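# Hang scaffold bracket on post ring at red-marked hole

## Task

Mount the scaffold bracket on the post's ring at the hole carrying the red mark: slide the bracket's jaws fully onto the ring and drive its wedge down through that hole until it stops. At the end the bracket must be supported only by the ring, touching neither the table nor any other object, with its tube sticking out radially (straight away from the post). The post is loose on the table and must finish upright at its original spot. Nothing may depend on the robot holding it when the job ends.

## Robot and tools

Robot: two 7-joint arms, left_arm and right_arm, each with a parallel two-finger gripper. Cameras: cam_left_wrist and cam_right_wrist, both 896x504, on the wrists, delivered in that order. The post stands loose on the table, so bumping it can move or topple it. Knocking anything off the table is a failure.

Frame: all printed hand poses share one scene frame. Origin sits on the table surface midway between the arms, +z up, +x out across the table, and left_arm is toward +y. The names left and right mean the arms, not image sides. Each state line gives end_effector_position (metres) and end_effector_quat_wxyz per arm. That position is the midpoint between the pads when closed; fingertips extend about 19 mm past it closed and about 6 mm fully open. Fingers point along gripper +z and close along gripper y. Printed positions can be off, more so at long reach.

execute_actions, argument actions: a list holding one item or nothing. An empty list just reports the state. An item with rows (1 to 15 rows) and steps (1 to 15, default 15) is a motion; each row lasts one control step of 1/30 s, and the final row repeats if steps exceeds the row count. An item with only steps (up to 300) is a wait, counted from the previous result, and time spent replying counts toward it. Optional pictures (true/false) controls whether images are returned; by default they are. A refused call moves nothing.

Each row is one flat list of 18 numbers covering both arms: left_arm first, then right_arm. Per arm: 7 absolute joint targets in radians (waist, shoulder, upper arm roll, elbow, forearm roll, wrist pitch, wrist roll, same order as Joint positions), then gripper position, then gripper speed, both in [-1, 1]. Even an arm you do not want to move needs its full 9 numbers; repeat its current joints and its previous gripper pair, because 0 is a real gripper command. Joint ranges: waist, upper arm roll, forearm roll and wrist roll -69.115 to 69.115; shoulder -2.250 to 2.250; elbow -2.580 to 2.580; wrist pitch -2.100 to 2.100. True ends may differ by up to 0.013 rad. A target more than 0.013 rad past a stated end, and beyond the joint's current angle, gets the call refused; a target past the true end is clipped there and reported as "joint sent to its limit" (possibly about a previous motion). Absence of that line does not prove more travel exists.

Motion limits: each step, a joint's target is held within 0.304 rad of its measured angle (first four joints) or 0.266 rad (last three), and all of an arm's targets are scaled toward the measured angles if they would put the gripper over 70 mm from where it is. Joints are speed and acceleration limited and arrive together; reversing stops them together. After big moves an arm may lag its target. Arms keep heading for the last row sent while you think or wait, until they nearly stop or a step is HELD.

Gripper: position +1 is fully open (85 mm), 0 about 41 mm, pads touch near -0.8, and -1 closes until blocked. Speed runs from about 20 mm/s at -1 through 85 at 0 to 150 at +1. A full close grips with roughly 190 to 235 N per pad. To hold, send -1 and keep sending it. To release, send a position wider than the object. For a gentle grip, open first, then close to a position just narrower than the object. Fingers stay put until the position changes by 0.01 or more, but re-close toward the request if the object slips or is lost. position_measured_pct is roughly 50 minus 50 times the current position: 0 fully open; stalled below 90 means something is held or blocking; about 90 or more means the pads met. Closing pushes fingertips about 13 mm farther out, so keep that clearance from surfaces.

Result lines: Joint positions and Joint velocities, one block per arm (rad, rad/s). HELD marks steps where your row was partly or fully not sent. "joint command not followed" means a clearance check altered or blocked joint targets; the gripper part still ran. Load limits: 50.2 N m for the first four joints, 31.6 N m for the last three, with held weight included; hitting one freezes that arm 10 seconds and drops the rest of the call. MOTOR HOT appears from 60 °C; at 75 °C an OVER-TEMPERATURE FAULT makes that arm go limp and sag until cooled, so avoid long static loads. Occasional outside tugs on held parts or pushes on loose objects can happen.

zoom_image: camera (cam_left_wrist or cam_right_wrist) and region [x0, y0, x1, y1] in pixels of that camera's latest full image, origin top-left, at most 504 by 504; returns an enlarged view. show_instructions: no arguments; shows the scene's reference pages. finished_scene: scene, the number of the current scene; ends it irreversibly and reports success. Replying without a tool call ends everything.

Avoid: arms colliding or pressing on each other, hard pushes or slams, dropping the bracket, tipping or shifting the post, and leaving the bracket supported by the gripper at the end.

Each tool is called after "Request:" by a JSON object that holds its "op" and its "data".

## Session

Request:
{"op": "show_instructions", "data": {}}

Request:
{"op": "execute_actions", "data": {"actions": []}}

Reference images for this scene: manual page 1, manual page 2, manual page 3, manual page 4, manual page 5.

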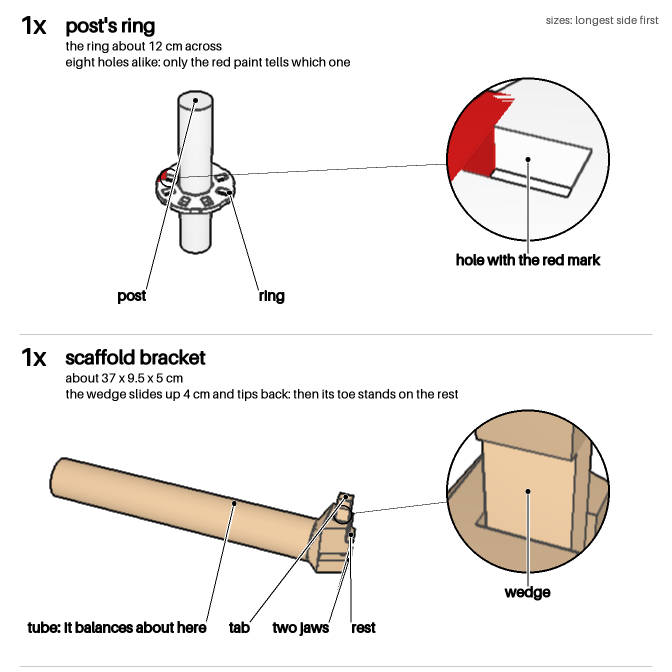

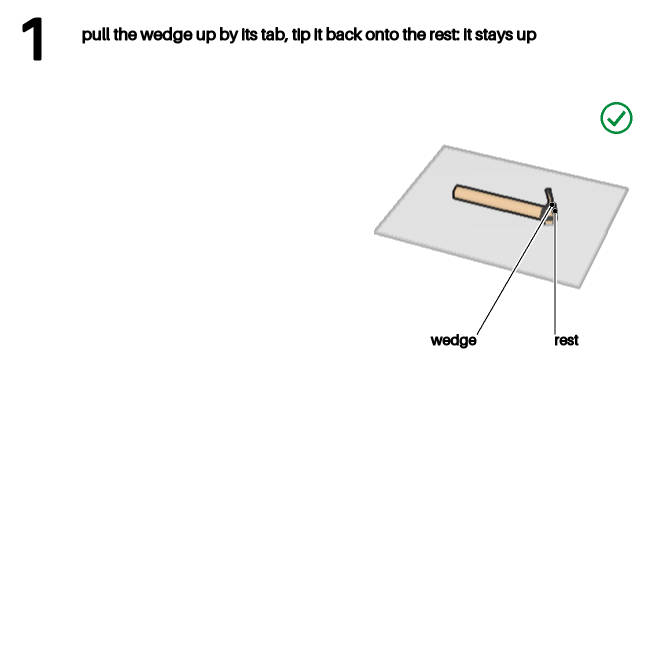

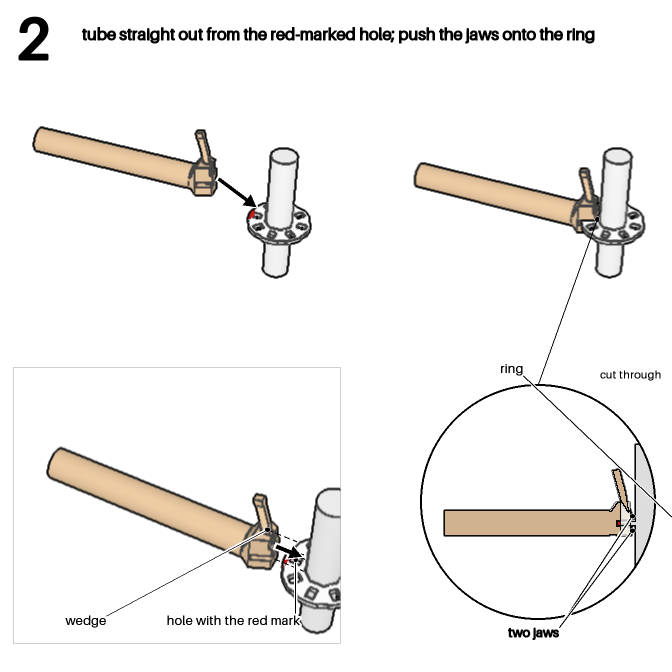

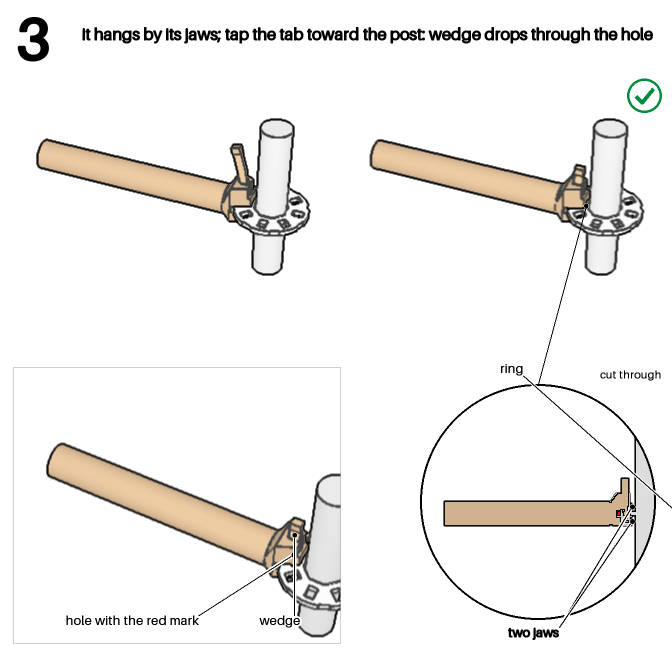

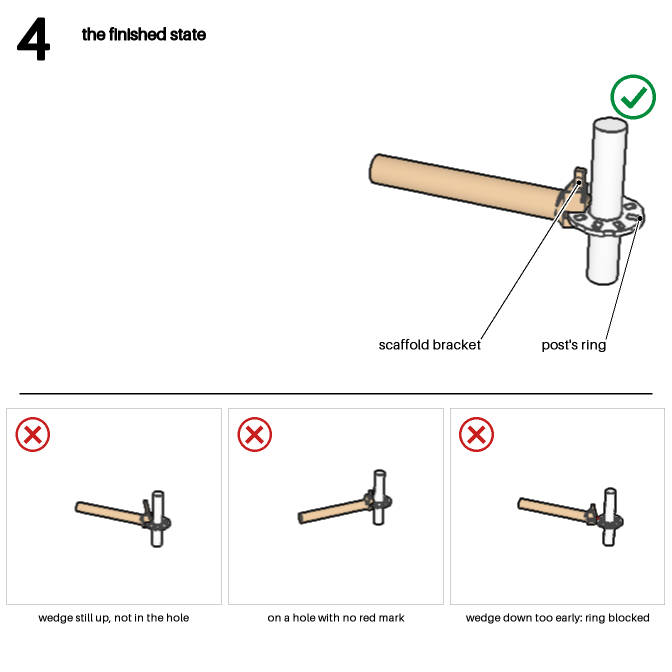

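Scene clock: 0.00 s of 7800.00 s.
left_arm: end_effector_position=(+0.6532, +0.3908, +0.3564) position_measured_pct=0.0 end_effector_quat_wxyz=(+0.171, +0.179, +0.716, +0.653) | right_arm: end_effector_position=(+0.1697, -0.8375, +0.1449) position_measured_pct=0.0 end_effector_quat_wxyz=(+0.608, -0.298, +0.702, +0.217)
Joint positions: left_arm=[ 0.697  0.787 -0.465  1.545 -1.466  1.063  2.298] | right_arm=[ 1.85   1.358 -0.74   1.081 -0.361  1.74   3.821]
Joint velocities: left_arm=[-0.     0.    -0.     0.001 -0.001 -0.001  0.   ] | right_arm=[ 0.002 -0.     0.     0.     0.     0.     0.001]

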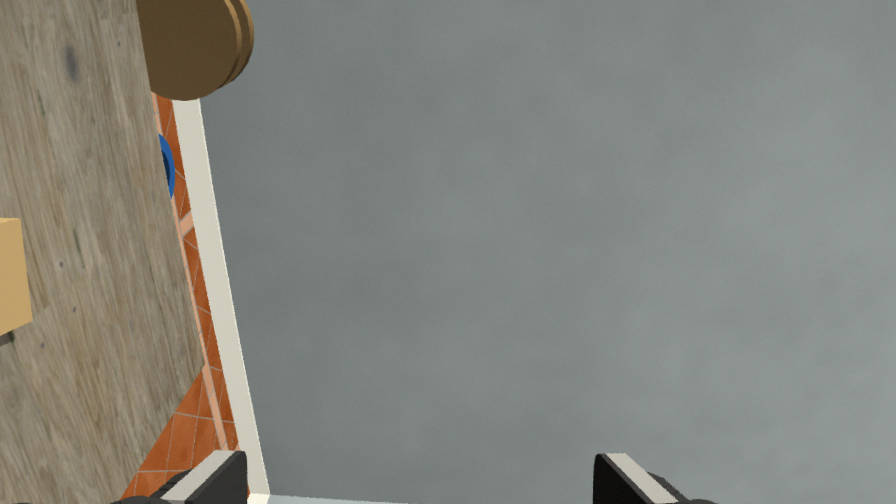

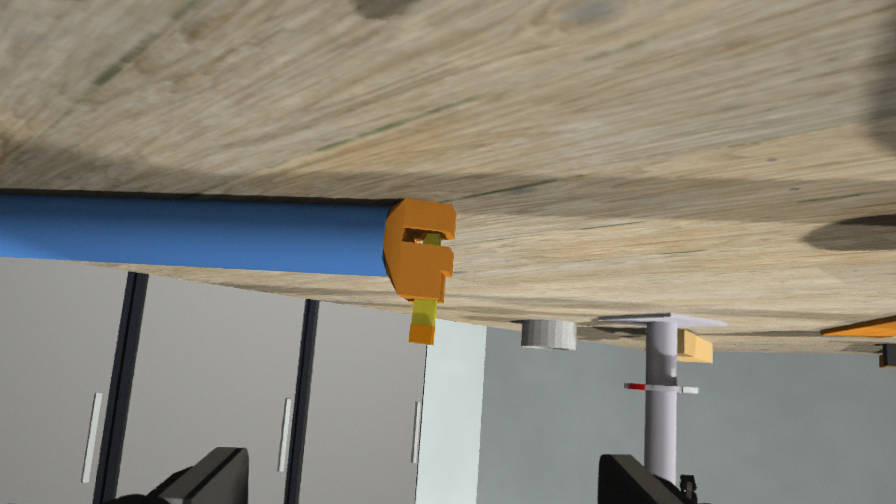

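Request:
{"op": "execute_actions", "data": {"actions": [{"rows": [[0.65,0.60,-0.2,1.15,-1.466,1.063,2.7,1,0,1.75,0.95,-0.55,1.05,-0.3,1.72,3.4,1,0]], "steps": 15}], "pictures": false}}

Request:
{"op": "execute_actions", "data": {"actions": [{"rows": [[0.6052,0.548,0,0.7407,-1.1,1.3,3.1,1,0,1.35,0.60,-0.25,0.98,-0.15,1.68,2.9,1,0]], "steps": 15}], "pictures": false}}

Request:
{"op": "execute_actions", "data": {"actions": [{"rows": [[0.6052,0.548,0,0.7407,-0.55,1.6,3.4,1,0,0.9,0.5699,0,0.9295,0,1.6422,2.4,1,0]], "steps": 15}], "pictures": false}}

Request:
{"op": "execute_actions", "data": {"actions": [{"rows": [[0.6052,0.548,0,0.7407,0,1.8529,3.575,1,0,0.4586,0.5699,0,0.9295,0,1.6422,1.9,1,0]], "steps": 15}], "pictures": false}}

Request:
{"op": "execute_actions", "data": {"actions": [{"rows": [[0.6052,0.548,0,0.7407,0,1.8529,3.575,1,0,0.4586,0.5699,0,0.9295,0,1.6422,1.49,1,0]], "steps": 15}], "pictures": false}}

Request:
{"op": "execute_actions", "data": {"actions": [{"steps": 12}]}}

Scene clock: 60.60 s of 7800.00 s.
left_arm: end_effector_position=(+0.7184, +0.2972, +0.4860) position_measured_pct=0.0 end_effector_quat_wxyz=(+0.433, +0.014, +0.741, +0.513) | right_arm: end_effector_position=(+0.1405, -0.8800, +0.2186) position_measured_pct=0.0 end_effector_quat_wxyz=(+0.390, -0.208, +0.870, +0.216)
Joint positions: left_arm=[ 0.662  0.651 -0.271  1.266 -1.466  1.063  2.569] | right_arm=[ 1.757  0.984 -0.561  1.05  -0.304  1.721  3.441]
Joint velocities: left_arm=[-0.066 -0.282  0.402 -0.656 -0.001  0.001  0.738] | right_arm=[-0.091 -0.491  0.175 -0.034  0.055 -0.017 -0.685]
Steps of this call (steps 1 to 90: nothing new was sent; then 57.10 s passed at rest; steps 91 to 105: all 15 steps of this action). Readings (joint positions | what the end effector reports):
91: left_arm=[0.697 0.786 -0.464 1.544 -1.466 1.063 2.299] | right_arm=[1.850 1.356 -0.739 1.081 -0.361 1.740 3.820] | left_arm position_measured_pct=0.0 | right_arm position_measured_pct=0.0
92: left_arm=[0.695 0.783 -0.459 1.539 -1.465 1.063 2.303] | right_arm=[1.848 1.350 -0.736 1.081 -0.359 1.740 3.816] | left_arm position_measured_pct=0.0 | right_arm position_measured_pct=0.0
94: left_arm=[0.689 0.765 -0.437 1.513 -1.465 1.063 2.326] | right_arm=[1.837 1.320 -0.719 1.079 -0.354 1.738 3.793] | left_arm position_measured_pct=0.0 | right_arm position_measured_pct=0.0
98: left_arm=[0.678 0.717 -0.367 1.422 -1.466 1.063 2.406] | right_arm=[1.799 1.197 -0.647 1.068 -0.331 1.730 3.687] | left_arm position_measured_pct=0.0 | right_arm position_measured_pct=0.0
105: the state above

Scene clock: 61.10 s of 7800.00 s.
left_arm: end_effector_position=(+0.6914, +0.2263, +0.6169) position_measured_pct=0.0 end_effector_quat_wxyz=(+0.565, -0.402, +0.709, +0.129) | right_arm: end_effector_position=(+0.1807, -0.9013, +0.3236) position_measured_pct=0.0 end_effector_quat_wxyz=(+0.137, -0.084, +0.981, +0.104)
Joint positions: left_arm=[ 0.609  0.551 -0.01   0.775 -1.126  1.287  3.056] | right_arm=[ 1.388  0.627 -0.272  0.984 -0.161  1.683  2.963]
Joint velocities: left_arm=[-0.037 -0.072  0.179 -0.54   0.422  0.203  0.705] | right_arm=[-0.504 -0.375  0.313 -0.084  0.158 -0.041 -0.959]
Steps of this call (steps 1 to 15: all 15 steps of this action). Readings (joint positions | what the end effector reports):
1: left_arm=[0.660 0.641 -0.257 1.244 -1.465 1.063 2.594] | right_arm=[1.753 0.968 -0.555 1.050 -0.302 1.721 3.420] | left_arm position_measured_pct=0.0 | right_arm position_measured_pct=0.0
2: left_arm=[0.656 0.632 -0.240 1.217 -1.461 1.066 2.620] | right_arm=[1.745 0.948 -0.544 1.048 -0.297 1.719 3.398] | left_arm position_measured_pct=0.0 | right_arm position_measured_pct=0.0
4: left_arm=[0.645 0.613 -0.192 1.151 -1.437 1.086 2.677] | right_arm=[1.711 0.893 -0.509 1.041 -0.281 1.715 3.344] | left_arm position_measured_pct=0.0 | right_arm position_measured_pct=0.0
8: left_arm=[0.627 0.582 -0.096 1.002 -1.314 1.184 2.807] | right_arm=[1.584 0.770 -0.398 1.014 -0.226 1.700 3.227] | left_arm position_measured_pct=0.0 | right_arm position_measured_pct=0.0
15: the state above

Scene clock: 61.60 s of 7800.00 s.
left_arm: end_effector_position=(+0.6035, +0.1609, +0.4823) position_measured_pct=0.0 end_effector_quat_wxyz=(+0.317, -0.639, +0.701, +0.012) | right_arm: end_effector_position=(+0.2713, -0.8899, +0.3490) position_measured_pct=0.0 end_effector_quat_wxyz=(+0.003, +0.064, +0.998, +0.004)
Joint positions: left_arm=[ 0.605  0.548  0.     0.741 -0.598  1.589  3.389] | right_arm=[ 0.927  0.571 -0.009  0.931 -0.005  1.643  2.435]
Joint velocities: left_arm=[ 0.008  0.007  0.012 -0.     0.845  0.192  0.192] | right_arm=[-0.395 -0.02   0.137 -0.029  0.086 -0.022 -0.703]
Steps of this call (steps 1 to 15: all 15 steps of this action). Readings (joint positions | what the end effector reports):
1: left_arm=[0.608 0.549 -0.005 0.759 -1.112 1.294 3.078] | right_arm=[1.371 0.616 -0.262 0.981 -0.156 1.682 2.935] | left_arm position_measured_pct=0.0 | right_arm position_measured_pct=0.0
2: left_arm=[0.608 0.548 -0.003 0.749 -1.094 1.308 3.106] | right_arm=[1.349 0.608 -0.247 0.978 -0.148 1.680 2.906] | left_arm position_measured_pct=0.0 | right_arm position_measured_pct=0.0
4: left_arm=[0.607 0.546 -0.002 0.743 -1.031 1.365 3.171] | right_arm=[1.287 0.596 -0.205 0.969 -0.125 1.674 2.840] | left_arm position_measured_pct=0.0 | right_arm position_measured_pct=0.0
8: left_arm=[0.606 0.547 -0.001 0.743 -0.872 1.498 3.298] | right_arm=[1.122 0.582 -0.091 0.947 -0.056 1.656 2.694] | left_arm position_measured_pct=0.0 | right_arm position_measured_pct=0.0
15: the state above

Scene clock: 62.10 s of 7800.00 s.
left_arm: end_effector_position=(+0.4776, +0.0405, +0.4203) position_measured_pct=0.0 end_effector_quat_wxyz=(+0.021, -0.710, +0.704, +0.004) | right_arm: end_effector_position=(+0.4108, -0.7727, +0.3498) position_measured_pct=0.0 end_effector_quat_wxyz=(-0.000, +0.070, +0.998, +0.000)
Joint positions: left_arm=[ 0.606  0.548  0.     0.741 -0.045  1.846  3.57 ] | right_arm=[ 0.579  0.571 -0.     0.929 -0.     1.642  2.083]
Joint velocities: left_arm=[ 0.009  0.001  0.01  -0.001  0.828  0.136  0.094] | right_arm=[-0.73  -0.001  0.002 -0.001  0.001 -0.001 -1.069]
Steps of this call (steps 1 to 15: all 15 steps of this action). Readings (joint positions | what the end effector reports):
1: left_arm=[0.606 0.548 0.000 0.741 -0.572 1.596 3.395] | right_arm=[0.914 0.571 -0.004 0.930 -0.002 1.643 2.415] | left_arm position_measured_pct=0.0 | right_arm position_measured_pct=0.0
2: left_arm=[0.605 0.548 0.000 0.741 -0.544 1.608 3.406] | right_arm=[0.896 0.571 -0.001 0.930 -0.000 1.642 2.397] | left_arm position_measured_pct=0.0 | right_arm position_measured_pct=0.0
4: left_arm=[0.605 0.548 -0.000 0.740 -0.479 1.665 3.447] | right_arm=[0.848 0.571 0.000 0.930 -0.000 1.642 2.357] | left_arm position_measured_pct=0.0 | right_arm position_measured_pct=0.0
8: left_arm=[0.605 0.548 -0.000 0.741 -0.319 1.777 3.523] | right_arm=[0.750 0.571 -0.001 0.930 -0.001 1.642 2.272] | left_arm position_measured_pct=0.0 | right_arm position_measured_pct=0.0
15: the state above

Scene clock: 62.60 s of 7800.00 s.
left_arm: end_effector_position=(+0.4701, +0.0295, +0.4202) position_measured_pct=0.0 end_effector_quat_wxyz=(+0.000, -0.708, +0.707, +0.000) | right_arm: end_effector_position=(+0.4492, -0.7209, +0.3502) position_measured_pct=0.0 end_effector_quat_wxyz=(+0.000, +0.294, +0.956, +0.000)
Joint positions: left_arm=[ 0.605  0.548 -0.     0.741 -0.     1.853  3.575] | right_arm=[ 0.46   0.57  -0.     0.929 -0.     1.642  1.508]
Joint velocities: left_arm=[ 0.    -0.    -0.     0.     0.     0.001  0.   ] | right_arm=[-0.021 -0.    -0.     0.     0.    -0.    -0.511]
Steps of this call (steps 1 to 15: all 15 steps of this action). Readings (joint positions | what the end effector reports):
1: left_arm=[0.606 0.548 0.001 0.741 -0.022 1.849 3.573] | right_arm=[0.556 0.571 -0.000 0.929 -0.000 1.642 2.046] | left_arm position_measured_pct=0.0 | right_arm position_measured_pct=0.0
2: left_arm=[0.606 0.548 0.001 0.741 -0.008 1.852 3.574] | right_arm=[0.536 0.571 -0.001 0.929 -0.001 1.642 2.006] | left_arm position_measured_pct=0.0 | right_arm position_measured_pct=0.0
4: left_arm=[0.606 0.548 0.001 0.741 -0.001 1.853 3.575] | right_arm=[0.508 0.570 -0.002 0.929 -0.001 1.642 1.925] | left_arm position_measured_pct=0.0 | right_arm position_measured_pct=0.0
8: left_arm=[0.605 0.548 -0.000 0.741 -0.000 1.853 3.575] | right_arm=[0.477 0.570 -0.001 0.929 -0.000 1.642 1.762] | left_arm position_measured_pct=0.0 | right_arm position_measured_pct=0.0
15: the state above

Scene clock: 63.00 s of 7800.00 s.
left_arm: end_effector_position=(+0.4701, +0.0295, +0.4202) position_measured_pct=0.0 end_effector_quat_wxyz=(-0.000, -0.708, +0.707, +0.000) | right_arm: end_effector_position=(+0.4495, -0.7204, +0.3502) position_measured_pct=0.0 end_effector_quat_wxyz=(-0.000, +0.302, +0.953, +0.000)
Joint positions: left_arm=[0.605 0.548 0.    0.741 0.    1.853 3.575] | right_arm=[ 0.459  0.57  -0.     0.929 -0.     1.642  1.49 ]
Joint velocities: left_arm=[ 0.    -0.001 -0.    -0.    -0.     0.001  0.001] | right_arm=[-0.002 -0.     0.    -0.    -0.    -0.     0.   ]
Steps of this call (steps 1 to 12: the robot went on to your last target). Readings (joint positions | what the end effector reports):
1: left_arm=[0.605 0.548 -0.000 0.741 -0.000 1.853 3.575] | right_arm=[0.460 0.570 -0.000 0.929 -0.000 1.642 1.496] | left_arm position_measured_pct=0.0 | right_arm position_measured_pct=0.0
2: left_arm=[0.605 0.548 -0.000 0.741 -0.000 1.853 3.575] | right_arm=[0.459 0.570 -0.000 0.929 -0.000 1.642 1.492] | left_arm position_measured_pct=0.0 | right_arm position_measured_pct=0.0
4: left_arm=[0.605 0.548 -0.000 0.741 -0.000 1.853 3.575] | right_arm=[0.459 0.570 -0.000 0.929 -0.000 1.642 1.490] | left_arm position_measured_pct=0.0 | right_arm position_measured_pct=0.0
8: left_arm=[0.605 0.548 -0.000 0.741 -0.000 1.853 3.575] | right_arm=[0.459 0.570 -0.000 0.929 -0.000 1.642 1.490] | left_arm position_measured_pct=0.0 | right_arm position_measured_pct=0.0
12: the state above

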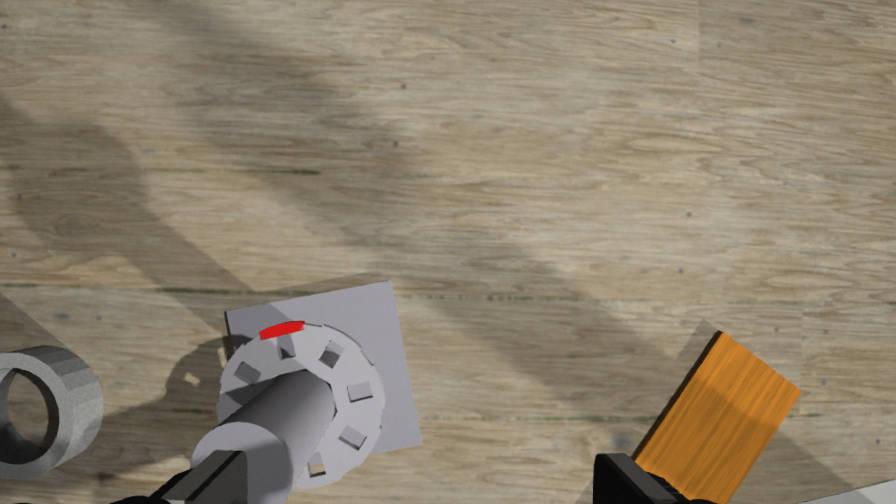

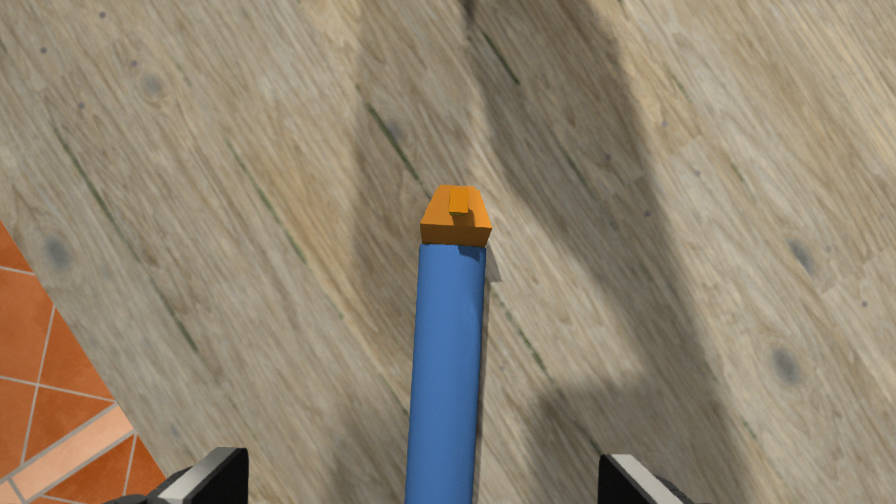

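Request:
{"op": "zoom_image", "data": {"camera": "cam_left_wrist", "region": [180, 264, 440, 504]}}

Request:
{"op": "zoom_image", "data": {"camera": "cam_right_wrist", "region": [360, 160, 560, 504]}}

Region (180, 264, 440, 504) of cam_left_wrist's 896x504 image, scaled by 1.938; it fills the top 465 rows of this view, and the rest is white.

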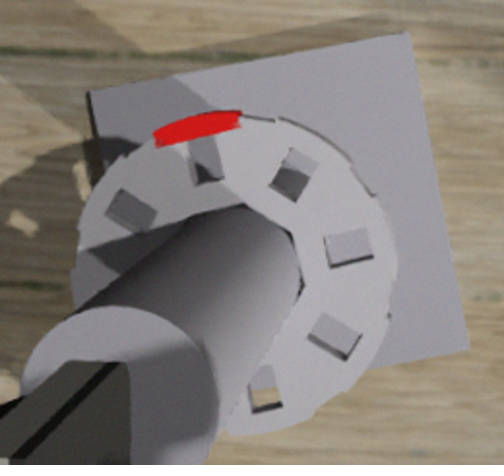

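Region (360, 160, 560, 504) of cam_right_wrist's 896x504 image, scaled by 1.465; it fills the left 293 columns of this view, and the rest is white.

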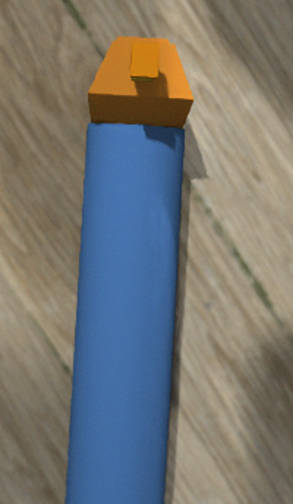

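Request:
{"op": "execute_actions", "data": {"actions": [{"rows": [[0.6052,0.548,0,0.7407,0,1.8529,3.575,-1,0,0.4550,0.856,0,0.771,-0.024,1.688,1.46,1,0]], "steps": 10}], "pictures": false}}

Request:
{"op": "execute_actions", "data": {"actions": [{"rows": [[0.6052,0.548,0,0.7407,0,1.8529,3.575,-1,0,0.4517,1.1419,0,0.6119,-0.0487,1.7335,1.4304,1,0]], "steps": 15}], "pictures": false}}

Request:
{"op": "execute_actions", "data": {"actions": [{"steps": 8}]}}

Scene clock: 148.37 s of 7800.00 s.
left_arm: end_effector_position=(+0.4701, +0.0295, +0.4202) position_measured_pct=22.2 end_effector_quat_wxyz=(-0.000, -0.708, +0.707, +0.000) | right_arm: end_effector_position=(+0.4780, -0.7295, +0.2716) position_measured_pct=0.0 end_effector_quat_wxyz=(-0.058, +0.310, +0.949, +0.021)
Joint positions: left_arm=[ 0.605  0.548 -0.     0.741  0.     1.853  3.575] | right_arm=[ 0.456  0.771 -0.     0.818 -0.017  1.674  1.469]
Joint velocities: left_arm=[ 0.     0.001 -0.     0.001  0.    -0.001  0.001] | right_arm=[-0.01   0.752 -0.001 -0.414 -0.067  0.123 -0.083]
Steps of this call (steps 1 to 30: the robot went on to your last target; steps 31 to 90: nothing new was sent; then 82.03 s passed at rest; steps 91 to 100: all 10 steps of this action). Readings (joint positions | what the end effector reports):
91: left_arm=[0.605 0.548 -0.000 0.741 0.000 1.853 3.575] | right_arm=[0.459 0.571 0.000 0.929 -0.000 1.643 1.490] | left_arm position_measured_pct=0.0 | right_arm position_measured_pct=0.0
92: left_arm=[0.605 0.548 0.000 0.741 0.000 1.853 3.575] | right_arm=[0.459 0.577 0.000 0.925 -0.000 1.644 1.489] | left_arm position_measured_pct=0.8 | right_arm position_measured_pct=0.0
94: left_arm=[0.605 0.548 0.000 0.741 0.000 1.853 3.575] | right_arm=[0.458 0.606 0.000 0.909 -0.003 1.648 1.487] | left_arm position_measured_pct=4.8 | right_arm position_measured_pct=0.0
98: left_arm=[0.605 0.548 -0.000 0.741 0.000 1.853 3.575] | right_arm=[0.457 0.717 0.000 0.849 -0.012 1.665 1.475] | left_arm position_measured_pct=16.3 | right_arm position_measured_pct=0.0
100: the state above

Scene clock: 148.87 s of 7800.00 s.
left_arm: end_effector_position=(+0.4701, +0.0295, +0.4202) position_measured_pct=67.1 end_effector_quat_wxyz=(-0.000, -0.708, +0.707, +0.000) | right_arm: end_effector_position=(+0.4986, -0.7274, +0.1152) position_measured_pct=0.0 end_effector_quat_wxyz=(-0.161, +0.322, +0.931, +0.056)
Joint positions: left_arm=[0.605 0.548 0.    0.741 0.    1.853 3.575] | right_arm=[ 0.452  1.13  -0.     0.619 -0.048  1.732  1.431]
Joint velocities: left_arm=[ 0.    -0.    -0.    -0.001  0.     0.001  0.001] | right_arm=[-0.002  0.205 -0.    -0.106 -0.018  0.034 -0.022]
Steps of this call (steps 1 to 15: all 15 steps of this action). Readings (joint positions | what the end effector reports):
1: left_arm=[0.605 0.548 0.000 0.741 0.000 1.853 3.575] | right_arm=[0.456 0.796 -0.000 0.804 -0.019 1.678 1.466] | left_arm position_measured_pct=25.0 | right_arm position_measured_pct=0.0
2: left_arm=[0.605 0.548 0.000 0.741 0.000 1.853 3.575] | right_arm=[0.455 0.823 0.000 0.787 -0.021 1.683 1.463] | left_arm position_measured_pct=28.2 | right_arm position_measured_pct=0.0
4: left_arm=[0.605 0.548 -0.000 0.741 0.000 1.853 3.575] | right_arm=[0.455 0.879 0.000 0.752 -0.027 1.693 1.457] | left_arm position_measured_pct=34.1 | right_arm position_measured_pct=0.0
8: left_arm=[0.605 0.548 0.000 0.741 -0.000 1.853 3.575] | right_arm=[0.453 0.989 -0.000 0.692 -0.036 1.710 1.445] | left_arm position_measured_pct=46.0 | right_arm position_measured_pct=0.0
15: the state above

Scene clock: 149.13 s of 7800.00 s.
left_arm: end_effector_position=(+0.4701, +0.0295, +0.4202) position_measured_pct=90.5 end_effector_quat_wxyz=(-0.000, -0.708, +0.707, +0.000) | right_arm: end_effector_position=(+0.4987, -0.7273, +0.1105) position_measured_pct=0.0 end_effector_quat_wxyz=(-0.164, +0.322, +0.931, +0.057)
Joint positions: left_arm=[0.605 0.548 0.    0.741 0.    1.853 3.575] | right_arm=[ 0.452  1.141 -0.     0.612 -0.049  1.733  1.43 ]
Joint velocities: left_arm=[ 0.    -0.    -0.    -0.001  0.     0.001  0.001] | right_arm=[-0.     0.009  0.    -0.004 -0.     0.001  0.   ]
Steps of this call (steps 1 to 8: the robot went on to your last target). Readings (joint positions | what the end effector reports):
1: left_arm=[0.605 0.548 0.000 0.741 0.000 1.853 3.575] | right_arm=[0.452 1.135 -0.000 0.617 -0.048 1.732 1.431] | left_arm position_measured_pct=70.2 | right_arm position_measured_pct=0.0
2: left_arm=[0.605 0.548 0.000 0.741 0.000 1.853 3.575] | right_arm=[0.452 1.137 -0.000 0.615 -0.049 1.733 1.430] | left_arm position_measured_pct=73.0 | right_arm position_measured_pct=0.0
4: left_arm=[0.605 0.548 -0.000 0.741 0.000 1.853 3.575] | right_arm=[0.452 1.139 -0.000 0.613 -0.049 1.733 1.430] | left_arm position_measured_pct=79.0 | right_arm position_measured_pct=0.0
8: the state above

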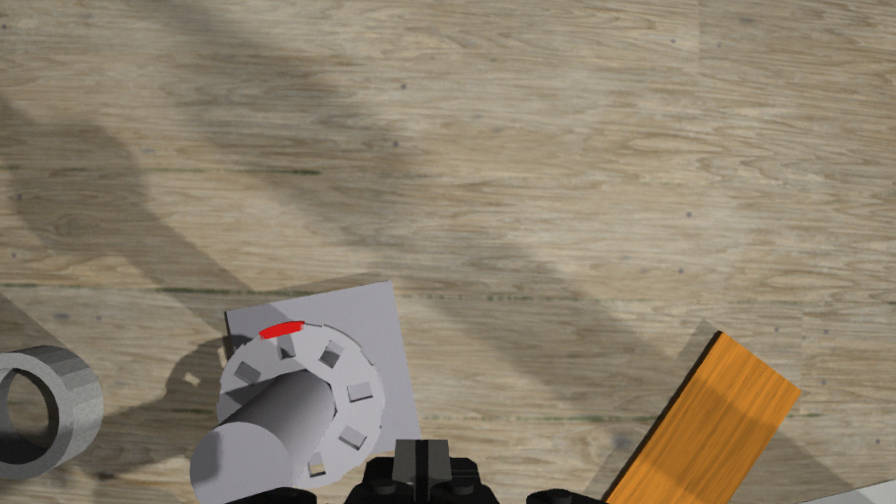

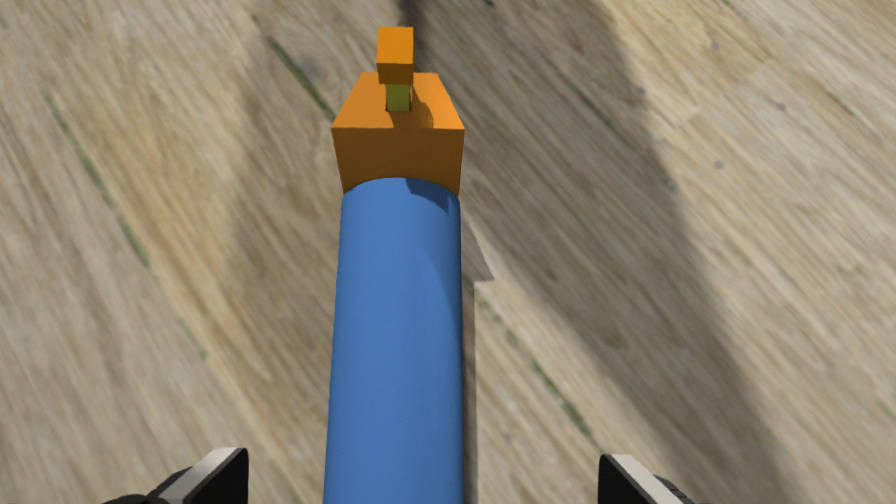

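Request:
{"op": "execute_actions", "data": {"actions": [{"rows": [[0.6052,0.548,0,0.7407,0,1.8529,3.575,-1,0,0.4648,1.150,0,0.630,-0.044,1.708,1.444,1,0],[0.6052,0.548,0,0.7407,0,1.8529,3.575,-1,0,0.4648,1.150,0,0.630,-0.044,1.708,1.444,1,0],[0.6052,0.548,0,0.7407,0,1.8529,3.575,-1,0,0.4648,1.150,0,0.630,-0.044,1.708,1.444,1,0],[0.6052,0.548,0,0.7407,0,1.8529,3.575,-1,0,0.4648,1.150,0,0.630,-0.044,1.708,1.444,1,0],[0.6052,0.548,0,0.7407,0,1.8529,3.575,-1,0,0.4648,1.2240,0,0.6983,-0.0436,1.5658,1.4508,1,0]], "steps": 15}], "pictures": false}}

Request:
{"op": "execute_actions", "data": {"actions": [{"rows": [[0.6052,0.548,0,0.7407,0,1.8529,3.575,-1,0,0.4648,1.2240,0,0.6983,-0.0436,1.5658,1.4508,1,0]], "steps": 5}]}}

Request:
{"op": "execute_actions", "data": {"actions": [{"rows": [[0.6052,0.548,0,0.7407,0,1.8529,3.575,-1,0,0.4648,1.2240,0,0.6983,-0.0436,1.5658,1.4508,-1,0]], "steps": 15}], "pictures": false}}

Request:
{"op": "execute_actions", "data": {"actions": [{"steps": 5}]}}

Scene clock: 164.27 s of 7800.00 s.
left_arm: end_effector_position=(+0.4701, +0.0295, +0.4202) position_measured_pct=91.7 end_effector_quat_wxyz=(-0.000, -0.708, +0.707, +0.000) | right_arm: end_effector_position=(+0.4929, -0.7343, +0.0274) position_measured_pct=0.0 end_effector_quat_wxyz=(-0.164, +0.322, +0.931, +0.057)
Joint positions: left_arm=[0.605 0.548 0.    0.741 0.    1.853 3.575] | right_arm=[ 0.465  1.224 -0.     0.698 -0.044  1.567  1.451]
Joint velocities: left_arm=[ 0.  0.  0.  0. -0.  0. -0.] | right_arm=[ 0.002  0.007  0.     0.002  0.    -0.013  0.002]
Steps of this call (steps 1 to 30: the robot went on to your last target; steps 31 to 90: nothing new was sent; then 11.63 s passed at rest; steps 91 to 105: all 15 steps of this action). Readings (joint positions | what the end effector reports):
91: left_arm=[0.605 0.548 -0.000 0.741 0.000 1.853 3.575] | right_arm=[0.453 1.142 -0.000 0.613 -0.049 1.732 1.431] | left_arm position_measured_pct=91.7 | right_arm position_measured_pct=0.0
92: left_arm=[0.605 0.548 0.000 0.741 0.000 1.853 3.575] | right_arm=[0.456 1.144 -0.001 0.617 -0.048 1.726 1.434] | left_arm position_measured_pct=91.7 | right_arm position_measured_pct=0.0
94: left_arm=[0.605 0.548 0.000 0.741 0.000 1.853 3.575] | right_arm=[0.462 1.148 0.000 0.626 -0.045 1.714 1.441] | left_arm position_measured_pct=91.7 | right_arm position_measured_pct=0.0
98: left_arm=[0.605 0.548 0.000 0.741 0.000 1.853 3.575] | right_arm=[0.464 1.182 0.000 0.659 -0.044 1.646 1.447] | left_arm position_measured_pct=91.7 | right_arm position_measured_pct=0.0
105: the state above

Scene clock: 164.43 s of 7800.00 s.
left_arm: end_effector_position=(+0.4701, +0.0295, +0.4202) position_measured_pct=91.7 end_effector_quat_wxyz=(-0.000, -0.708, +0.707, +0.000) | right_arm: end_effector_position=(+0.4930, -0.7344, +0.0271) position_measured_pct=0.0 end_effector_quat_wxyz=(-0.164, +0.322, +0.931, +0.057)
Joint positions: left_arm=[ 0.605  0.548  0.     0.741 -0.     1.853  3.575] | right_arm=[ 0.465  1.224  0.     0.698 -0.044  1.566  1.451]
Joint velocities: left_arm=[-0.    -0.    -0.    -0.001 -0.    -0.001 -0.001] | right_arm=[-0.002  0.001 -0.     0.     0.    -0.001  0.001]
Steps of this call (steps 1 to 5: all 5 steps of this action). Readings (joint positions | what the end effector reports):
1: left_arm=[0.605 0.548 0.000 0.741 0.000 1.853 3.575] | right_arm=[0.465 1.224 -0.000 0.698 -0.044 1.566 1.451] | left_arm position_measured_pct=91.7 | right_arm position_measured_pct=0.0
2: left_arm=[0.605 0.548 0.000 0.741 0.000 1.853 3.575] | right_arm=[0.465 1.224 -0.000 0.698 -0.044 1.566 1.451] | left_arm position_measured_pct=91.7 | right_arm position_measured_pct=0.0
4: left_arm=[0.605 0.548 0.000 0.741 0.000 1.853 3.575] | right_arm=[0.465 1.224 0.000 0.698 -0.044 1.566 1.451] | left_arm position_measured_pct=91.7 | right_arm position_measured_pct=0.0
5: the state above

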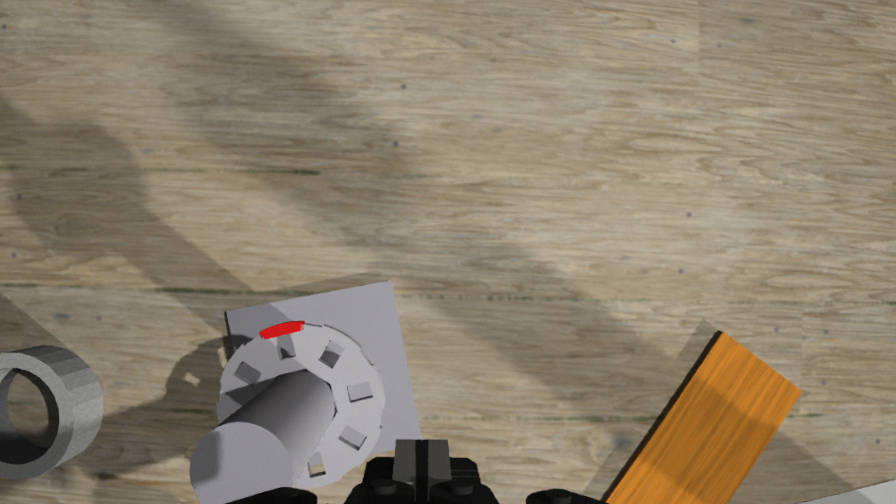

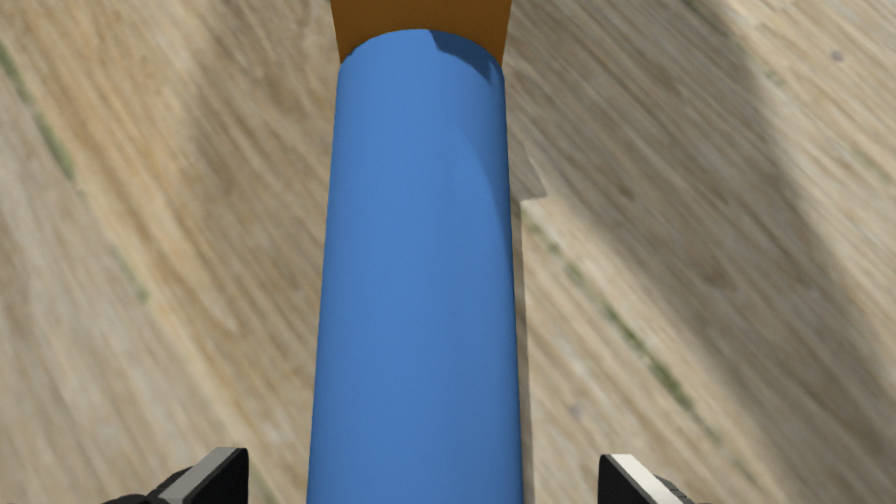

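Scene clock: 164.93 s of 7800.00 s.
left_arm: end_effector_position=(+0.4701, +0.0295, +0.4202) position_measured_pct=91.7 end_effector_quat_wxyz=(-0.000, -0.708, +0.707, +0.000) | right_arm: end_effector_position=(+0.4924, -0.7353, +0.0272) position_measured_pct=36.9 end_effector_quat_wxyz=(-0.164, +0.322, +0.931, +0.056)
Joint positions: left_arm=[ 0.605  0.548 -0.     0.741  0.     1.853  3.575] | right_arm=[ 0.465  1.224  0.001  0.698 -0.042  1.566  1.451]
Joint velocities: left_arm=[ 0.     0.001 -0.     0.     0.001 -0.001  0.001] | right_arm=[ 0.012 -0.006  0.021 -0.003  0.026  0.004  0.001]
Steps of this call (steps 1 to 15: all 15 steps of this action). Readings (joint positions | what the end effector reports):
1: left_arm=[0.605 0.548 0.000 0.741 0.000 1.853 3.575] | right_arm=[0.465 1.224 0.000 0.698 -0.044 1.566 1.451] | left_arm position_measured_pct=91.7 | right_arm position_measured_pct=0.0
2: left_arm=[0.605 0.548 0.000 0.741 0.000 1.853 3.575] | right_arm=[0.465 1.224 0.000 0.698 -0.044 1.566 1.451] | left_arm position_measured_pct=91.7 | right_arm position_measured_pct=0.8
4: left_arm=[0.605 0.548 -0.000 0.741 0.000 1.853 3.575] | right_arm=[0.465 1.224 0.000 0.698 -0.044 1.566 1.451] | left_arm position_measured_pct=91.7 | right_arm position_measured_pct=4.8
8: left_arm=[0.605 0.548 0.000 0.741 0.000 1.853 3.575] | right_arm=[0.465 1.224 -0.000 0.698 -0.044 1.566 1.451] | left_arm position_measured_pct=91.7 | right_arm position_measured_pct=16.3
15: the state above

Scene clock: 165.10 s of 7800.00 s.
left_arm: end_effector_position=(+0.4701, +0.0295, +0.4202) position_measured_pct=91.7 end_effector_quat_wxyz=(-0.000, -0.708, +0.707, +0.000) | right_arm: end_effector_position=(+0.4926, -0.7356, +0.0279) position_measured_pct=43.3 end_effector_quat_wxyz=(-0.164, +0.322, +0.931, +0.056)
Joint positions: left_arm=[0.605 0.548 0.    0.741 0.    1.853 3.575] | right_arm=[ 0.465  1.223  0.001  0.698 -0.042  1.566  1.451]
Joint velocities: left_arm=[-0.     0.001 -0.     0.    -0.001  0.001 -0.001] | right_arm=[ 0.    -0.     0.     0.001  0.    -0.    -0.001]
Steps of this call (steps 1 to 5: the robot went on to your last target). Readings (joint positions | what the end effector reports):
1: left_arm=[0.605 0.548 0.000 0.741 0.000 1.853 3.575] | right_arm=[0.465 1.223 0.001 0.698 -0.042 1.566 1.451] | left_arm position_measured_pct=91.7 | right_arm position_measured_pct=40.1
2: left_arm=[0.605 0.548 -0.000 0.741 0.000 1.853 3.575] | right_arm=[0.465 1.223 0.001 0.698 -0.042 1.566 1.451] | left_arm position_measured_pct=91.7 | right_arm position_measured_pct=42.1
4: left_arm=[0.605 0.548 0.000 0.741 0.000 1.853 3.575] | right_arm=[0.465 1.223 0.001 0.698 -0.042 1.566 1.451] | left_arm position_measured_pct=91.7 | right_arm position_measured_pct=43.3
5: the state above

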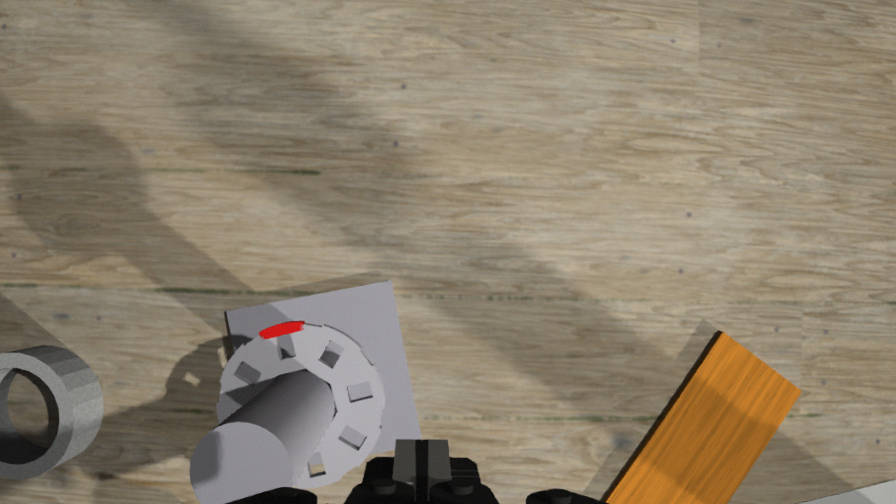

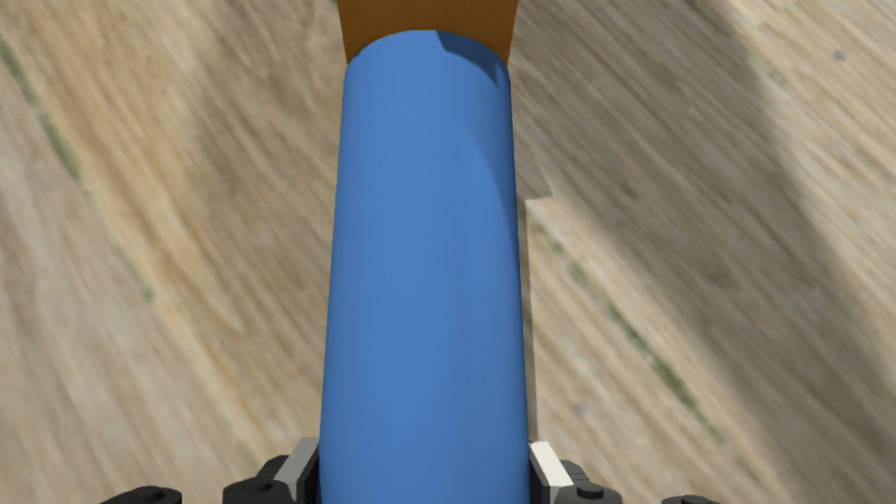

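Request:
{"op": "execute_actions", "data": {"actions": [{"rows": [[0.6052,0.548,0,0.7407,0,1.8529,3.575,-1,0,0.4648,1.139,0,0.619,-0.044,1.73,1.443,-1,0]], "steps": 9}], "pictures": false}}

Request:
{"op": "execute_actions", "data": {"actions": [{"rows": [[0.6052,0.548,0,0.7407,0,1.8529,3.575,-1,0,0.46,0.85,0,0.85,0.25,1.66,1.52,-1,0]], "steps": 12}], "pictures": false}}

Request:
{"op": "execute_actions", "data": {"actions": [{"rows": [[0.6052,0.548,0,0.7407,0,1.8529,3.575,-1,0,0.46,0.3,0,1.2,3.1416,1.6,1.5708,-1,0]], "steps": 15}], "pictures": false}}

Request:
{"op": "execute_actions", "data": {"actions": [{"steps": 75}]}}

Scene clock: 172.77 s of 7800.00 s.
left_arm: end_effector_position=(+0.4701, +0.0295, +0.4202) position_measured_pct=91.7 end_effector_quat_wxyz=(-0.000, -0.708, +0.707, +0.000) | right_arm: end_effector_position=(+0.4924, -0.7340, +0.1062) position_measured_pct=43.3 end_effector_quat_wxyz=(-0.166, +0.322, +0.930, +0.057)
Joint positions: left_arm=[ 0.605  0.548 -0.     0.741 -0.     1.853  3.575] | right_arm=[ 0.465  1.144  0.     0.62  -0.044  1.728  1.443]
Joint velocities: left_arm=[-0.     0.001  0.     0.    -0.     0.    -0.001] | right_arm=[-0.    -0.149  0.    -0.084  0.001  0.102 -0.004]
Steps of this call (steps 1 to 15: the robot went on to your last target; steps 16 to 90: nothing new was sent; then 4.37 s passed at rest; steps 91 to 99: all 9 steps of this action). Readings (joint positions | what the end effector reports):
91: left_arm=[0.605 0.548 0.000 0.741 0.000 1.853 3.575] | right_arm=[0.465 1.222 0.001 0.697 -0.042 1.567 1.451] | left_arm position_measured_pct=91.7 | right_arm position_measured_pct=43.3
92: left_arm=[0.605 0.548 0.000 0.741 0.000 1.853 3.575] | right_arm=[0.465 1.220 0.001 0.694 -0.042 1.574 1.450] | left_arm position_measured_pct=91.7 | right_arm position_measured_pct=43.3
94: left_arm=[0.605 0.548 -0.000 0.741 0.000 1.853 3.575] | right_arm=[0.465 1.206 0.000 0.673 -0.043 1.619 1.448] | left_arm position_measured_pct=91.7 | right_arm position_measured_pct=43.3
98: left_arm=[0.605 0.548 0.000 0.741 0.000 1.853 3.575] | right_arm=[0.465 1.151 -0.000 0.625 -0.044 1.721 1.443] | left_arm position_measured_pct=91.7 | right_arm position_measured_pct=43.3
99: the state above

Scene clock: 173.17 s of 7800.00 s.
left_arm: end_effector_position=(+0.4701, +0.0295, +0.4202) position_measured_pct=91.7 end_effector_quat_wxyz=(-0.000, -0.708, +0.707, +0.000) | right_arm: end_effector_position=(+0.4433, -0.7865, +0.2044) position_measured_pct=43.3 end_effector_quat_wxyz=(-0.139, +0.290, +0.945, -0.065)
Joint positions: left_arm=[ 0.605  0.548 -0.     0.741  0.     1.853  3.575] | right_arm=[0.46  0.905 0.    0.804 0.192 1.673 1.506]
Joint velocities: left_arm=[ 0.    -0.     0.     0.     0.     0.001 -0.001] | right_arm=[ 0.006 -0.601  0.012  0.476  0.668 -0.115  0.162]
Steps of this call (steps 1 to 12: all 12 steps of this action). Readings (joint positions | what the end effector reports):
1: left_arm=[0.605 0.548 0.000 0.741 0.000 1.853 3.575] | right_arm=[0.465 1.139 -0.000 0.620 -0.043 1.728 1.444] | left_arm position_measured_pct=91.7 | right_arm position_measured_pct=43.3
2: left_arm=[0.605 0.548 0.000 0.741 0.000 1.853 3.575] | right_arm=[0.464 1.132 -0.000 0.625 -0.039 1.725 1.446] | left_arm position_measured_pct=91.7 | right_arm position_measured_pct=43.3
4: left_arm=[0.605 0.548 -0.000 0.741 0.000 1.853 3.575] | right_arm=[0.463 1.102 -0.002 0.648 -0.014 1.716 1.454] | left_arm position_measured_pct=91.7 | right_arm position_measured_pct=43.3
8: left_arm=[0.605 0.548 -0.000 0.741 0.000 1.853 3.575] | right_arm=[0.460 1.000 -0.001 0.728 0.089 1.694 1.481] | left_arm position_measured_pct=91.7 | right_arm position_measured_pct=43.3
12: the state above

Scene clock: 173.67 s of 7800.00 s.
left_arm: end_effector_position=(+0.4701, +0.0295, +0.4202) position_measured_pct=91.7 end_effector_quat_wxyz=(-0.000, -0.708, +0.707, +0.000) | right_arm: end_effector_position=(+0.3351, -0.8321, +0.3568) position_measured_pct=43.3 end_effector_quat_wxyz=(-0.117, +0.260, +0.930, -0.233)
Joint positions: left_arm=[0.605 0.548 0.    0.741 0.    1.853 3.575] | right_arm=[0.46  0.541 0.    1.092 0.516 1.618 1.556]
Joint velocities: left_arm=[ 0.    -0.001  0.     0.     0.001 -0.003  0.001] | right_arm=[-0.001 -0.687 -0.002  0.311  0.646 -0.049  0.042]
Steps of this call (steps 1 to 15: all 15 steps of this action). Readings (joint positions | what the end effector reports):
1: left_arm=[0.605 0.548 0.000 0.741 -0.000 1.853 3.575] | right_arm=[0.461 0.885 0.001 0.820 0.213 1.668 1.511] | left_arm position_measured_pct=91.7 | right_arm position_measured_pct=43.3
2: left_arm=[0.605 0.548 0.000 0.741 0.000 1.853 3.575] | right_arm=[0.461 0.862 0.000 0.842 0.233 1.662 1.516] | left_arm position_measured_pct=91.7 | right_arm position_measured_pct=43.3
4: left_arm=[0.605 0.548 0.000 0.741 0.000 1.853 3.575] | right_arm=[0.460 0.811 -0.000 0.891 0.277 1.650 1.526] | left_arm position_measured_pct=91.7 | right_arm position_measured_pct=43.3
8: left_arm=[0.605 0.548 0.000 0.741 0.000 1.853 3.575] | right_arm=[0.460 0.709 -0.000 0.989 0.367 1.634 1.541] | left_arm position_measured_pct=91.7 | right_arm position_measured_pct=43.3
15: the state above

Scene clock: 176.17 s of 7800.00 s.
left_arm: end_effector_position=(+0.4701, +0.0295, +0.4202) position_measured_pct=91.7 end_effector_quat_wxyz=(-0.000, -0.708, +0.707, +0.000) | right_arm: end_effector_position=(+0.3344, -0.6523, +1.0187) position_measured_pct=43.3 end_effector_quat_wxyz=(+0.263, -0.048, +0.013, +0.963)
Joint positions: left_arm=[0.605 0.548 0.    0.741 0.    1.853 3.575] | right_arm=[0.459 0.3   0.    1.2   3.141 1.6   1.571]
Joint velocities: left_arm=[ 0.     0.001  0.     0.    -0.    -0.     0.001] | right_arm=[ 0.005  0.001  0.    -0.001  0.004  0.002  0.002]
Steps of this call (steps 1 to 75: the robot went on to your last target). Readings (joint positions | what the end effector reports):
1: left_arm=[0.605 0.548 0.000 0.741 0.000 1.853 3.575] | right_arm=[0.460 0.519 -0.000 1.102 0.538 1.616 1.557] | left_arm position_measured_pct=91.7 | right_arm position_measured_pct=43.3
2: left_arm=[0.605 0.548 0.000 0.741 0.000 1.853 3.575] | right_arm=[0.460 0.497 -0.000 1.112 0.562 1.614 1.558] | left_arm position_measured_pct=91.7 | right_arm position_measured_pct=43.3
4: left_arm=[0.605 0.548 0.000 0.741 0.000 1.853 3.575] | right_arm=[0.460 0.455 -0.000 1.131 0.615 1.611 1.561] | left_arm position_measured_pct=91.7 | right_arm position_measured_pct=43.3
8: left_arm=[0.605 0.548 0.000 0.741 0.000 1.853 3.575] | right_arm=[0.460 0.385 -0.000 1.162 0.743 1.606 1.566] | left_arm position_measured_pct=91.7 | right_arm position_measured_pct=43.3
75: the state above

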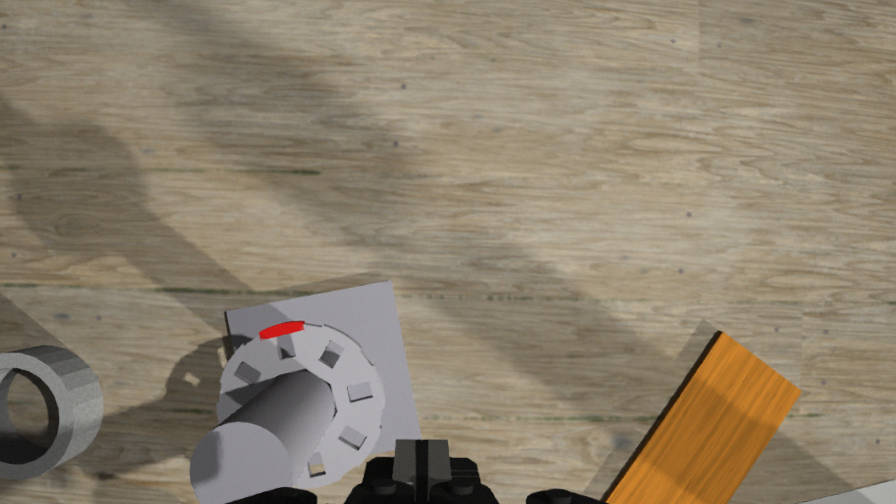

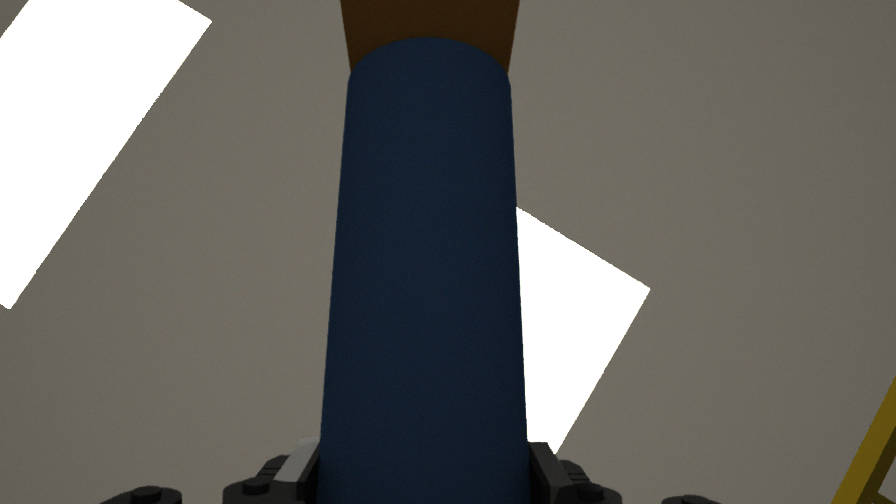

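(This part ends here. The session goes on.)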